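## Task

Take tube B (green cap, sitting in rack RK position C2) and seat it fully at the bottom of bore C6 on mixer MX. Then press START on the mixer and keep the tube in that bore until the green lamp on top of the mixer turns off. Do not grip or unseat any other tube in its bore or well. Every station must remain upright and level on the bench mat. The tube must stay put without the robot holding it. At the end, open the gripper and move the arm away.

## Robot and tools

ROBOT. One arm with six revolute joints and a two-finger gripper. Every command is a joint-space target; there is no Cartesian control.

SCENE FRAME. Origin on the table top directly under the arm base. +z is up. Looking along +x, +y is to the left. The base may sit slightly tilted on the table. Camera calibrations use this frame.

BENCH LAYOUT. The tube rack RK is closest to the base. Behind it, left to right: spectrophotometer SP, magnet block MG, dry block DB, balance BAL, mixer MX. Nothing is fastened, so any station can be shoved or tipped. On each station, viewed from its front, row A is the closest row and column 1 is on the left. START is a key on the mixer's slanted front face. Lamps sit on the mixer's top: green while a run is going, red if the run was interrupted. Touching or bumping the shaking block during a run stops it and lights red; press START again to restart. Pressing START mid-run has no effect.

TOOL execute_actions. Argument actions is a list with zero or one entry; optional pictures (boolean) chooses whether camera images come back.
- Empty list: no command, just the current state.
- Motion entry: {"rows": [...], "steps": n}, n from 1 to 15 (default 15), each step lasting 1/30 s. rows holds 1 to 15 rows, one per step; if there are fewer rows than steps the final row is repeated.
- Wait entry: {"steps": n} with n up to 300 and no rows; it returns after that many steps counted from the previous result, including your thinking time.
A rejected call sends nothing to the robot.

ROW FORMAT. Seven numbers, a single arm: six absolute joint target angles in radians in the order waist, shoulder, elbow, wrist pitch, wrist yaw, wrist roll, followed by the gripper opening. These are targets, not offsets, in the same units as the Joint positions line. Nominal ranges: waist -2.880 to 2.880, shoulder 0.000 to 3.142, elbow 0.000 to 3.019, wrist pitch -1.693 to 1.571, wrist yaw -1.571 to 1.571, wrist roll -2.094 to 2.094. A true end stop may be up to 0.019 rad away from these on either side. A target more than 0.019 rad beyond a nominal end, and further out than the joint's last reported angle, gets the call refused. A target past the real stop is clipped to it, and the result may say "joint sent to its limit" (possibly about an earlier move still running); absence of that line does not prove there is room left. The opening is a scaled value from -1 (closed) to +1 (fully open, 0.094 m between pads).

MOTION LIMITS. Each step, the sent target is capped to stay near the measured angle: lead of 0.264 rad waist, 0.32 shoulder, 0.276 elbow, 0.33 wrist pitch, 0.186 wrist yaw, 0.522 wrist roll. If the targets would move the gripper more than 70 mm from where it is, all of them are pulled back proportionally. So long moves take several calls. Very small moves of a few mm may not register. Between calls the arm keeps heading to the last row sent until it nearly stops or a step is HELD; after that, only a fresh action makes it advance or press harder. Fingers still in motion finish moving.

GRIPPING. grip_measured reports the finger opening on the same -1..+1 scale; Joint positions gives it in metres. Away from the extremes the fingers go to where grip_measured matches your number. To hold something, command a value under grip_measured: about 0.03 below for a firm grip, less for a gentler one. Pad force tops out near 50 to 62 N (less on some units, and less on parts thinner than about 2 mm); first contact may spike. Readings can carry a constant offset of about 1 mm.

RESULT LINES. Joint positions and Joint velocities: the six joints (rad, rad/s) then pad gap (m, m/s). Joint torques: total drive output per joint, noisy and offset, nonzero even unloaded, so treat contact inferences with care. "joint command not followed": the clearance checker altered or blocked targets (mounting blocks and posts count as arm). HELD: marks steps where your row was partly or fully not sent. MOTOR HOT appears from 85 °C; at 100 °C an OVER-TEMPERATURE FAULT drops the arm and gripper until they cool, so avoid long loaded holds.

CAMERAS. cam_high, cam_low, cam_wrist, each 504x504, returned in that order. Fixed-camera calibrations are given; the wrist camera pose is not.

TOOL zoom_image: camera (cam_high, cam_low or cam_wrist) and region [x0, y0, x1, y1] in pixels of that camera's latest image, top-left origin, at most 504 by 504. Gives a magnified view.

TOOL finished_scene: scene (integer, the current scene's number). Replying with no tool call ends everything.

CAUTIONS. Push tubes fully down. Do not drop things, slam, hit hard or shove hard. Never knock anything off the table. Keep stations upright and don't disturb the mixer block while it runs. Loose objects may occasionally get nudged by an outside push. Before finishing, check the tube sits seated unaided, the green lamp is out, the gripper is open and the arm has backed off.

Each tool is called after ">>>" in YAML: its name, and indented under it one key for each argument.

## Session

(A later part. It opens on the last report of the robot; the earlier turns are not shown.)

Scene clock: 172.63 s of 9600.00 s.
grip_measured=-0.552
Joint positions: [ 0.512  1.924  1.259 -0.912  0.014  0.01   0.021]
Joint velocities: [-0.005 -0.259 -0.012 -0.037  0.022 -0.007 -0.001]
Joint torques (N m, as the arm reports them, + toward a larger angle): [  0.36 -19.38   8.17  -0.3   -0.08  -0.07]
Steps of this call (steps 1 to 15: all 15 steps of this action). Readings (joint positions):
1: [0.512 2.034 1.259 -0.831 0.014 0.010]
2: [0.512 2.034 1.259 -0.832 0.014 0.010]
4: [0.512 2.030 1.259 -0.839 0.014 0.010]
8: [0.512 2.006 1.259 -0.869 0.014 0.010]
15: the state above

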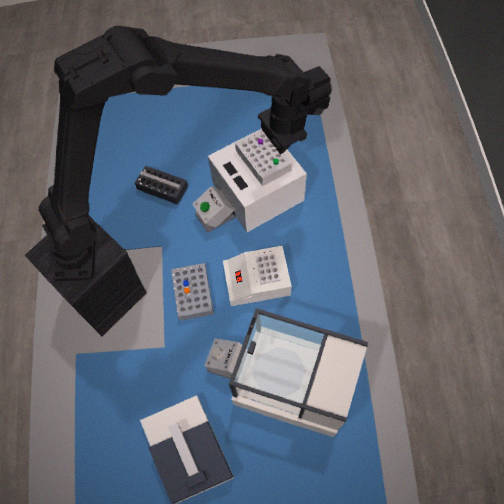

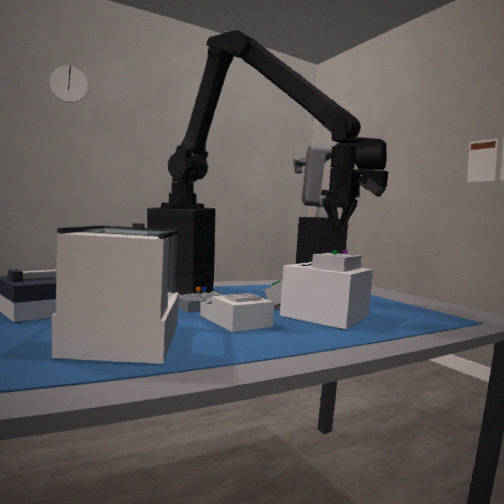

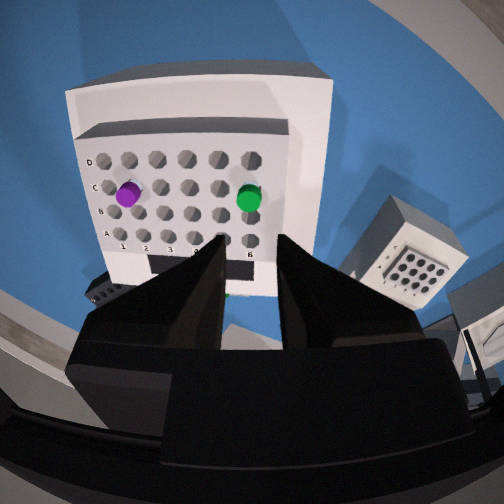

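>>> execute_actions:
  actions:
    - {"rows":[[0.515,1.89,1.24,-0.925,0.012,0,-0.6],[0.52,1.865,1.21,-0.92,0.01,0,-0.65],[0.527,1.837,1.17,-0.91,0.008,0,-0.7],[0.535,1.807,1.125,-0.895,0.006,0,-0.75],[0.544,1.775,1.078,-0.88,0.004,0,-0.8],[0.553,1.743,1.03,-0.865,0.002,0,-0.85],[0.562,1.71,0.98,-0.845,0,0,-0.9],[0.571,1.677,0.93,-0.825,0,0,-0.95],[0.58,1.644,0.88,-0.805,0,0,-1],[0.589,1.611,0.83,-0.785,0,0,-1],[0.598,1.578,0.78,-0.765,0,0,-1],[0.607,1.545,0.73,-0.745,0,0,-1],[0.616,1.515,0.68,-0.725,0,0,-1],[0.624,1.49,0.635,-0.705,0,0,-1],[0.631,1.47,0.595,-0.685,0,0,-1]]}
  pictures: false

>>> execute_actions:
  actions:
    - {"rows":[[0.636,1.46,0.565,-0.66,0,0,-1],[0.64,1.46,0.54,-0.63,0,0,-1],[0.641,1.47,0.52,-0.59,0,0,-1],[0.641,1.485,0.505,-0.545,0,0,-1],[0.641,1.505,0.492,-0.495,0,0,-1],[0.641,1.525,0.482,-0.445,0,0,-1],[0.641,1.545,0.474,-0.395,0,0,-1],[0.641,1.565,0.467,-0.345,0,0,-1],[0.641,1.585,0.46,-0.295,0,0,-1],[0.641,1.605,0.454,-0.245,0,0,-1],[0.641,1.625,0.448,-0.2,0,0,-1],[0.641,1.645,0.442,-0.16,0,0,-1],[0.641,1.665,0.436,-0.12,0,0,-1],[0.641,1.685,0.43,-0.08,0,0,-1],[0.641,1.705,0.424,-0.04,0,0,-1]]}
  pictures: false

>>> execute_actions:
  actions:
    - {"rows":[[0.641,1.723,0.419,-0.005,0,0,-1],[0.641,1.74,0.414,0.03,0,0,-1],[0.641,1.756,0.409,0.06,0,0,-1],[0.641,1.77,0.405,0.085,0,0,-1],[0.641,1.782,0.401,0.107,0,0,-1],[0.641,1.792,0.398,0.125,0,0,-1],[0.641,1.8,0.396,0.139,0,0,-1],[0.641,1.805,0.394,0.148,0,0,-1],[0.641,1.807,0.393,0.152,0,0,-1]]}
  pictures: false

>>> execute_actions:
  actions:
    - {"steps":8}

Scene clock: 181.43 s of 9600.00 s.
grip_measured=-0.981
Joint positions: [ 0.61   1.511  0.665 -0.74   0.001  0.01   0.001]
Joint velocities: [ 0.298 -0.864 -1.253  0.545  0.022  0.007  0.   ]
Joint torques (N m, as the arm reports them, + toward a larger angle): [-0.37 -9.92  6.81  0.51 -0.14 -0.08]
Steps of this call (steps 1 to 30: the robot went on to your last target; steps 31 to 249: nothing new was sent; steps 250 to 264: all 15 steps of this action). Readings (joint positions):
250: [0.512 1.911 1.257 -0.915 0.014 0.010]
251: [0.512 1.907 1.249 -0.915 0.013 0.010]
253: [0.512 1.882 1.200 -0.909 0.010 0.010]
257: [0.527 1.764 1.009 -0.868 0.004 0.010]
264: the state above

Scene clock: 181.93 s of 9600.00 s.
grip_measured=-0.981
Joint positions: [ 0.631  1.667  0.439 -0.135  0.001  0.01   0.001]
Joint velocities: [-0.005  0.532 -0.144  1.179  0.007  0.051 -0.001]
Joint torques (N m, as the arm reports them, + toward a larger angle): [  0.31 -10.01   3.44   0.61  -0.13  -0.08]
Steps of this call (steps 1 to 15: all 15 steps of this action). Readings (joint positions):
1: [0.619 1.484 0.622 -0.720 0.001 0.010]
2: [0.625 1.465 0.585 -0.699 0.001 0.010]
4: [0.631 1.455 0.526 -0.642 0.001 0.010]
8: [0.631 1.517 0.469 -0.464 0.001 0.010]
15: the state above

Scene clock: 182.43 s of 9600.00 s.
grip_measured=-0.981
Joint positions: [0.631 1.805 0.394 0.13  0.001 0.01  0.001]
Joint velocities: [-0.015 -0.005  0.002  0.012 -0.007 -0.007 -0.   ]
Joint torques (N m, as the arm reports them, + toward a larger angle): [  0.42 -10.96   2.41   1.35  -0.13  -0.09]
Steps of this call (steps 1 to 15: all 15 steps of this action). Readings (joint positions):
1: [0.631 1.685 0.434 -0.095 0.001 0.010]
2: [0.631 1.704 0.428 -0.058 0.001 0.010]
4: [0.631 1.739 0.417 0.009 0.001 0.010]
8: [0.631 1.791 0.400 0.098 0.001 0.010]
15: the state above

Scene clock: 182.70 s of 9600.00 s.
grip_measured=-0.981
Joint positions: [0.631 1.805 0.394 0.131 0.001 0.01  0.001]
Joint velocities: [-0.005 -0.005  0.002  0.002 -0.037  0.022  0.   ]
Joint torques (N m, as the arm reports them, + toward a larger angle): [  0.43 -10.9    2.46   1.4   -0.12  -0.08]
Steps of this call (steps 1 to 8: the robot went on to your last target). Readings (joint positions):
1: [0.631 1.805 0.394 0.130 0.001 0.010]
2: [0.631 1.805 0.394 0.130 0.001 0.010]
4: [0.631 1.805 0.394 0.131 0.001 0.010]
8: the state above

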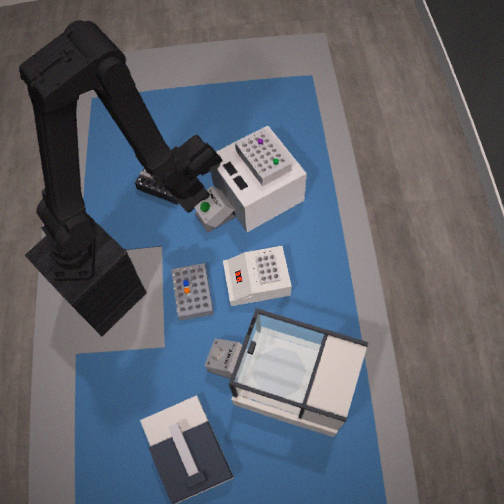

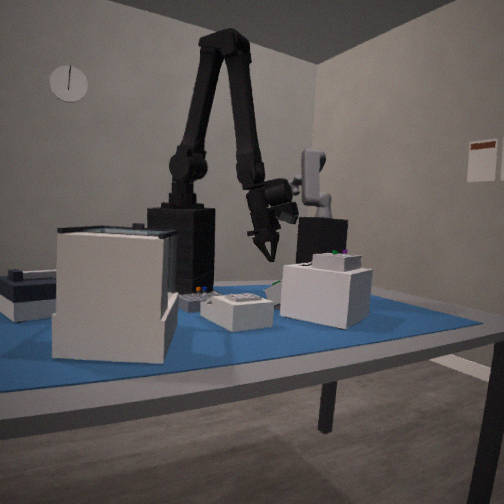

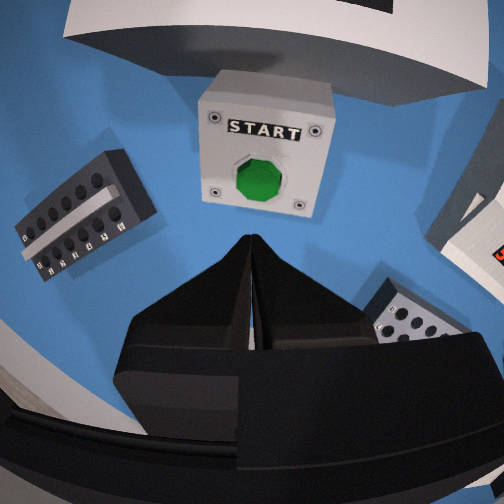

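>>> execute_actions:
  actions:
    - {"rows":[[0.635,1.817,0.4,0.16,0,0,-1],[0.63,1.83,0.404,0.169,0,0,-1],[0.63,1.844,0.408,0.179,0,0,-1],[0.63,1.858,0.412,0.189,0,0,-1],[0.63,1.872,0.417,0.199,0,0,-1],[0.63,1.886,0.422,0.209,0,0,-1],[0.63,1.9,0.427,0.219,0,0,-1],[0.63,1.914,0.432,0.228,0,0,-1],[0.63,1.928,0.437,0.237,0,0,-1],[0.63,1.942,0.443,0.246,0,0,-1],[0.63,1.956,0.449,0.255,0,0,-1],[0.63,1.97,0.454,0.264,0,0,-1],[0.63,1.984,0.46,0.272,0,0,-1],[0.63,1.997,0.465,0.28,0,0,-1],[0.63,2.008,0.469,0.286,0,0,-1]]}
  pictures: false

>>> execute_actions:
  actions:
    - {"steps":12}

Scene clock: 188.20 s of 9600.00 s.
grip_measured=-0.981
Joint positions: [0.631 1.982 0.449 0.25  0.001 0.01  0.001]
Joint velocities: [-0.005  0.337  0.193  0.227 -0.007 -0.022  0.   ]
Joint torques (N m, as the arm reports them, + toward a larger angle): [ -0.58 -12.07   2.22   1.09  -0.12  -0.08]
Steps of this call (steps 1 to 15: the robot went on to your last target; steps 16 to 150: nothing new was sent; steps 151 to 165: all 15 steps of this action). Readings (joint positions):
151: [0.631 1.806 0.394 0.132 0.001 0.010]
152: [0.631 1.808 0.394 0.136 0.001 0.010]
154: [0.631 1.820 0.395 0.153 0.001 0.010]
158: [0.631 1.878 0.407 0.189 0.001 0.010]
165: the state above

Scene clock: 188.60 s of 9600.00 s.
grip_measured=-0.981
Joint positions: [0.631 2.006 0.462 0.264 0.001 0.01  0.001]
Joint velocities: [-0.005 -0.005 -0.017 -0.002  0.066  0.022 -0.001]
Joint torques (N m, as the arm reports them, + toward a larger angle): [ -0.27 -12.44   2.09   1.34  -0.12  -0.08]
Steps of this call (steps 1 to 12: the robot went on to your last target). Readings (joint positions):
1: [0.631 1.993 0.455 0.256 0.001 0.010]
2: [0.631 2.001 0.459 0.260 0.001 0.010]
4: [0.631 2.006 0.462 0.263 0.001 0.010]
8: [0.631 2.006 0.462 0.264 0.001 0.010]
12: the state above

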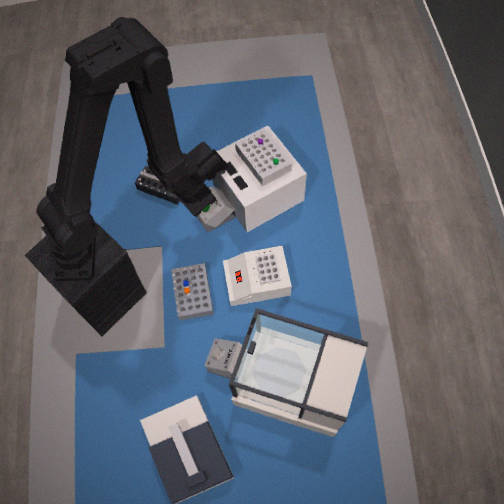

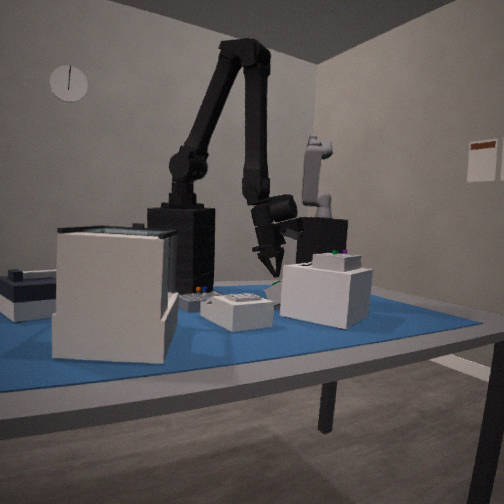

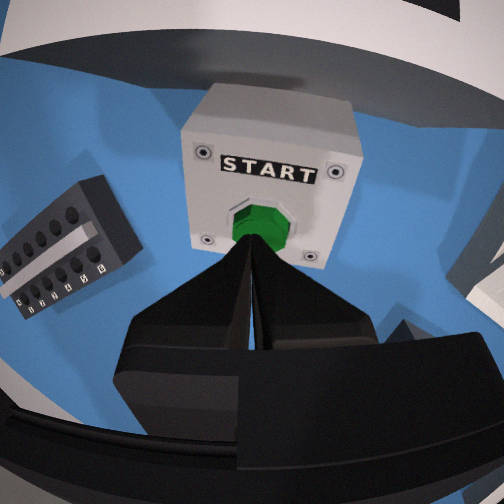

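>>> execute_actions:
  actions:
    - {"rows":[[0.625,2.014,0.47,0.288,0,0,-1],[0.62,2.02,0.471,0.29,0,0,-1],[0.615,2.026,0.472,0.293,0,0,-1],[0.61,2.032,0.473,0.296,0,0,-1],[0.607,2.038,0.474,0.298,0,0,-1],[0.607,2.043,0.475,0.30,0,0,-1]],"steps":15}

Scene clock: 195.70 s of 9600.00 s.
grip_measured=-0.981
Joint positions: [0.622 2.038 0.466 0.278 0.001 0.01  0.001]
Joint velocities: [ 0.005 -0.015 -0.002  0.007  0.11  -0.051 -0.   ]
Joint torques (N m, as the arm reports them, + toward a larger angle): [ -1.62 -12.43   1.81   1.37  -0.12  -0.08]
Steps of this call (steps 1 to 30: the robot went on to your last target; steps 31 to 198: nothing new was sent; steps 199 to 213: all 15 steps of this action). Readings (joint positions):
199: [0.631 2.006 0.462 0.264 0.001 0.010]
200: [0.631 2.007 0.462 0.265 0.001 0.010]
202: [0.630 2.011 0.462 0.270 0.001 0.010]
206: [0.624 2.031 0.466 0.278 0.001 0.010]
213: the state above

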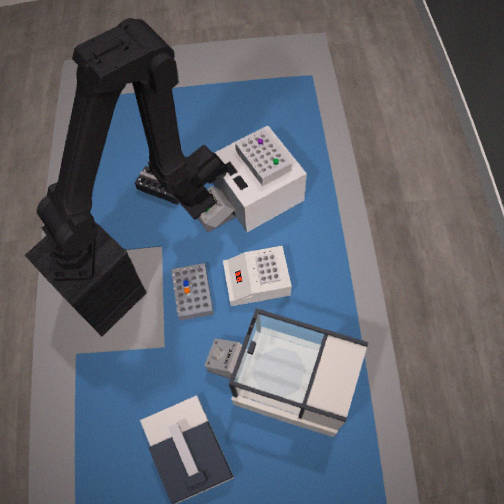

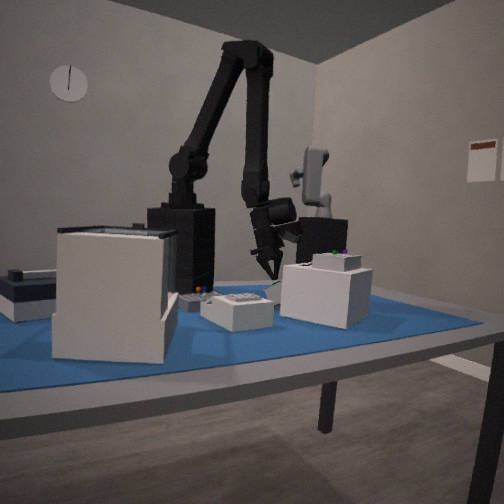

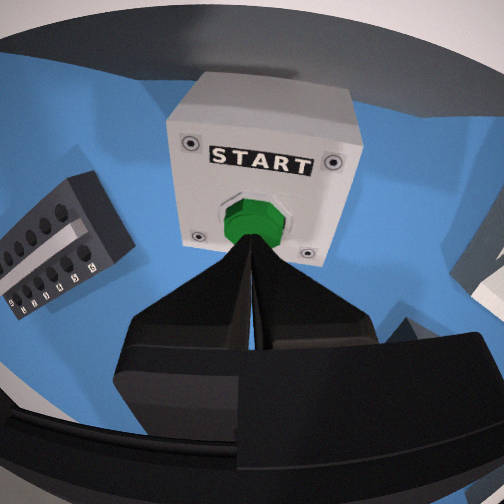

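>>> execute_actions:
  actions:
    - {"rows":[[0.607,2.049,0.479,0.303,0,0,-1],[0.607,2.055,0.483,0.306,0,0,-1],[0.607,2.061,0.487,0.309,0,0,-1],[0.607,2.067,0.491,0.312,0,0,-1],[0.607,2.073,0.495,0.315,0,0,-1],[0.607,2.078,0.498,0.318,0,0,-1]],"steps":15}

Scene clock: 197.87 s of 9600.00 s.
grip_measured=-0.981
Joint positions: [0.622 2.062 0.482 0.295 0.001 0.01  0.001]
Joint velocities: [-0.015 -0.015  0.012  0.002  0.007  0.007 -0.001]
Joint torques (N m, as the arm reports them, + toward a larger angle): [ -1.78 -11.2    2.31   1.44  -0.13  -0.08]
Steps of this call (steps 1 to 15: the robot went on to your last target; steps 16 to 50: nothing new was sent; steps 51 to 65: all 15 steps of this action). Readings (joint positions):
51: [0.622 2.038 0.466 0.279 0.001 0.010]
52: [0.622 2.039 0.467 0.280 0.001 0.010]
54: [0.622 2.045 0.472 0.285 0.001 0.010]
58: [0.622 2.062 0.482 0.294 0.001 0.010]
65: the state above

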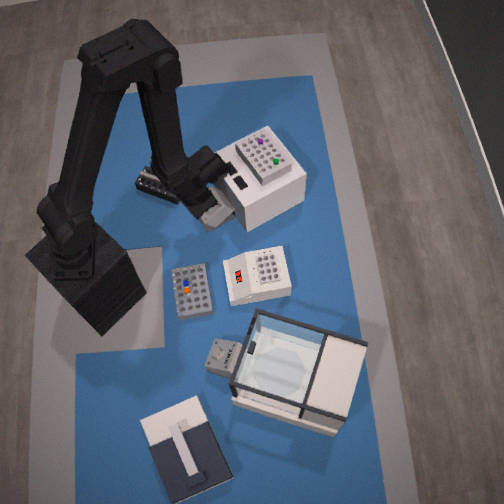

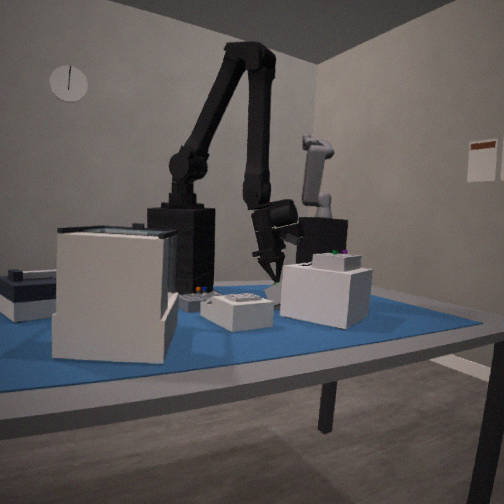

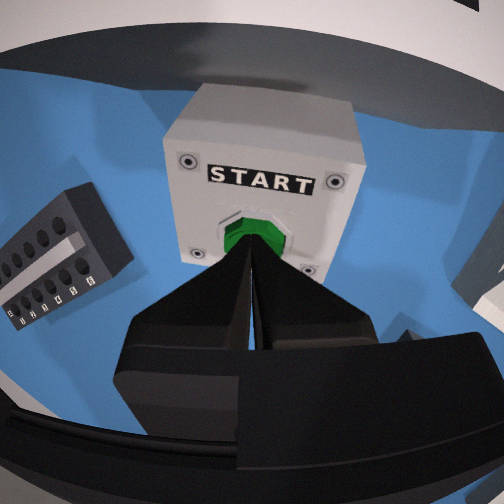

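In contact, centred. Press further.

>>> execute_actions:
  actions:
    - {"rows":[[0.607,2.083,0.496,0.318,0,0,-1],[0.607,2.088,0.496,0.318,0,0,-1],[0.607,2.093,0.496,0.318,0,0,-1],[0.607,2.098,0.496,0.318,0,0,-1]],"steps":12}

Scene clock: 199.87 s of 9600.00 s.
grip_measured=-0.981
Joint positions: [0.621 2.07  0.482 0.302 0.001 0.009 0.001]
Joint velocities: [-0.005 -0.015  0.012 -0.002  0.081  0.007  0.   ]
Joint torques (N m, as the arm reports them, + toward a larger angle): [ -1.78 -10.45   2.11   1.13  -0.1   -0.08]
Steps of this call (steps 1 to 15: the robot went on to your last target; steps 16 to 48: nothing new was sent; steps 49 to 60: all 12 steps of this action). Readings (joint positions):
49: [0.622 2.062 0.482 0.295 0.001 0.010]
50: [0.622 2.062 0.482 0.295 0.001 0.010]
52: [0.622 2.065 0.482 0.298 0.001 0.010]
56: [0.621 2.070 0.482 0.301 0.001 0.009]
60: the state above

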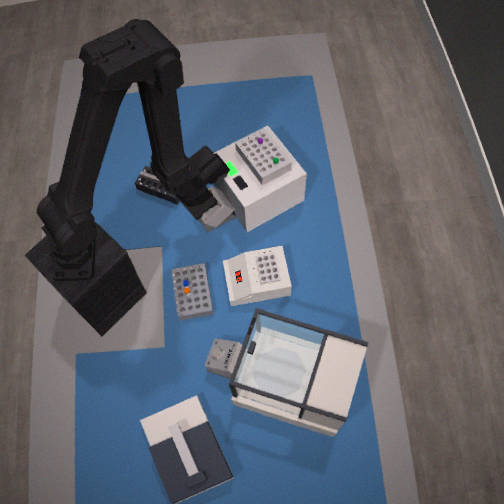

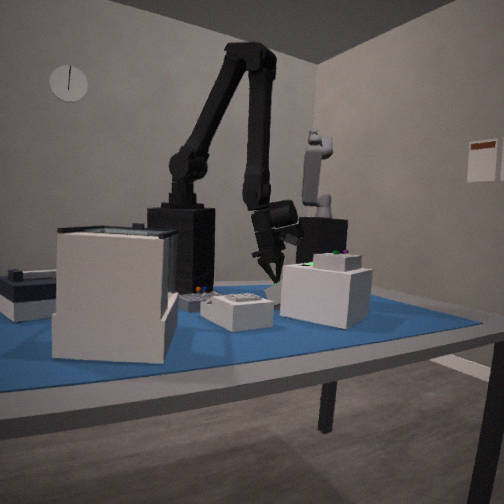

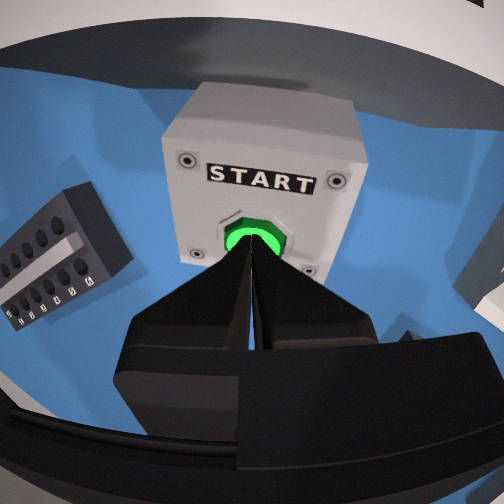

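>>> execute_actions:
  actions:
    - {"rows":[[0.615,2.07,0.485,0.30,0,0,-1],[0.615,2.05,0.478,0.285,0,0,-1],[0.615,2.03,0.47,0.27,0,0,-1],[0.615,2.01,0.463,0.255,0,0,-1],[0.615,1.99,0.456,0.24,0,0,-1],[0.615,1.97,0.449,0.225,0,0,-1],[0.615,1.95,0.442,0.21,0,0,-1],[0.615,1.93,0.435,0.195,0,0,-1],[0.615,1.91,0.428,0.18,0,0,-1],[0.615,1.89,0.421,0.165,0,0,-1],[0.615,1.87,0.415,0.15,0,0,-1],[0.615,1.85,0.41,0.14,0,0,-1],[0.615,1.83,0.405,0.13,0,0,-1],[0.615,1.81,0.40,0.12,0,0,-1],[0.615,1.80,0.40,0.12,0,0,-1]],"steps":15}
  pictures: false

>>> execute_actions:
  actions:
    - {"rows":[[0.615,1.78,0.40,0.09,0,0,-1],[0.615,1.755,0.40,0.05,0,0,-1],[0.615,1.73,0.40,0.01,0,0,-1],[0.615,1.70,0.40,-0.03,0,0,-1],[0.615,1.67,0.40,-0.07,0,0,-1],[0.615,1.64,0.40,-0.11,0,0,-1],[0.615,1.61,0.40,-0.15,0,0,-1],[0.615,1.58,0.40,-0.19,0,0,-1],[0.615,1.55,0.40,-0.23,0,0,-1],[0.615,1.52,0.40,-0.27,0,0,-1],[0.615,1.49,0.40,-0.31,0,0,-1],[0.615,1.46,0.40,-0.35,0,0,-1],[0.615,1.43,0.40,-0.39,0,0,-1],[0.615,1.41,0.40,-0.42,0,0,-1],[0.615,1.40,0.40,-0.44,0,0,-1]],"steps":15}
  pictures: false

>>> execute_actions:
  actions:
    - {"steps":240}

Scene clock: 207.10 s of 9600.00 s.
grip_measured=-0.981
Joint positions: [ 0.621  1.836  0.407  0.146 -0.001  0.009  0.001]
Joint velocities: [ 0.005 -0.523 -0.144 -0.208  0.007  0.037  0.   ]
Joint torques (N m, as the arm reports them, + toward a larger angle): [ -0.92 -11.17   2.41   0.2   -0.06  -0.08]
Steps of this call (steps 1 to 15: the robot went on to your last target; steps 16 to 202: nothing new was sent; steps 203 to 217: all 15 steps of this action). Readings (joint positions):
203: [0.621 2.070 0.482 0.302 0.001 0.009]
204: [0.621 2.067 0.481 0.302 0.001 0.009]
206: [0.621 2.052 0.475 0.290 -0.001 0.009]
210: [0.621 1.986 0.451 0.237 -0.001 0.009]
217: the state above

Scene clock: 207.60 s of 9600.00 s.
grip_measured=-0.981
Joint positions: [ 0.621  1.432  0.403 -0.369 -0.001  0.009  0.001]
Joint velocities: [-0.005 -0.689  0.007 -0.862 -0.037 -0.022 -0.   ]
Joint torques (N m, as the arm reports them, + toward a larger angle): [-1.27 -7.67  5.16  0.11 -0.06 -0.08]
Steps of this call (steps 1 to 15: all 15 steps of this action). Readings (joint positions):
1: [0.621 1.819 0.404 0.134 -0.001 0.009]
2: [0.621 1.801 0.403 0.114 -0.001 0.009]
4: [0.621 1.760 0.403 0.052 -0.001 0.009]
8: [0.621 1.649 0.403 -0.102 -0.001 0.009]
15: the state above

Scene clock: 215.60 s of 9600.00 s.
grip_measured=-0.981
Joint positions: [ 0.621  1.394  0.401 -0.425 -0.001  0.009  0.001]
Joint velocities: [-0.005 -0.005  0.027 -0.007  0.007 -0.037 -0.001]
Joint torques (N m, as the arm reports them, + toward a larger angle): [-1.31 -7.87  5.55 -0.14 -0.04 -0.08]
Steps of this call (steps 1 to 30: the robot went on to your last target; steps 31 to 240: nothing new was sent). Readings (joint positions):
1: [0.621 1.412 0.403 -0.392 -0.001 0.009]
2: [0.621 1.399 0.403 -0.406 -0.001 0.009]
4: [0.621 1.393 0.403 -0.418 -0.001 0.009]
8: [0.621 1.394 0.401 -0.424 -0.001 0.009]
240: the state above
The arm was judged still, so your last target was given up. Only a new action makes it travel on or press farther. Fingers that are still opening or closing keep moving.

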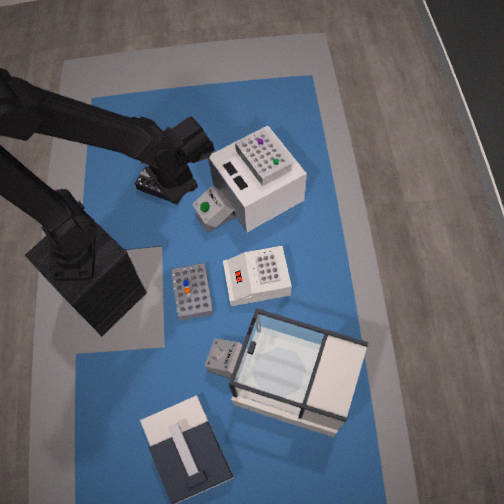

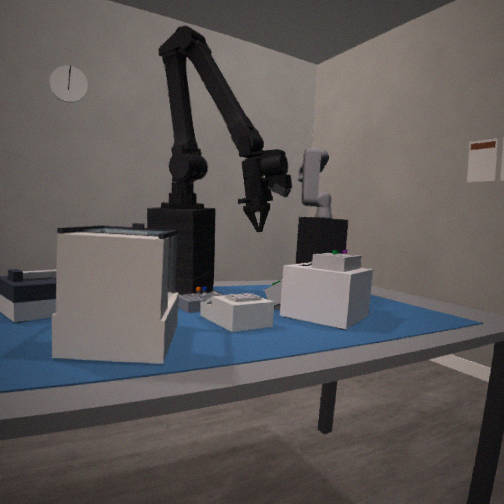

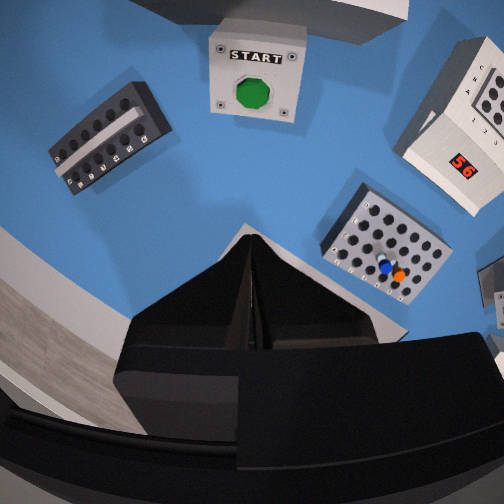

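>>> zoom_image:
  camera: "cam_low"
  region: [300,235,380,285]

Region (300, 235, 380, 285) of cam_low's 504x504 image, scaled by 6.300, with more detail than that image has; it fills the top 315 rows of this view, and the rest is white.

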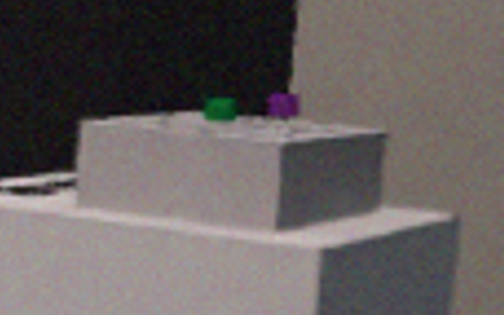

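>>> finished_scene:
  scene: 2

The scene is finished: the task was done.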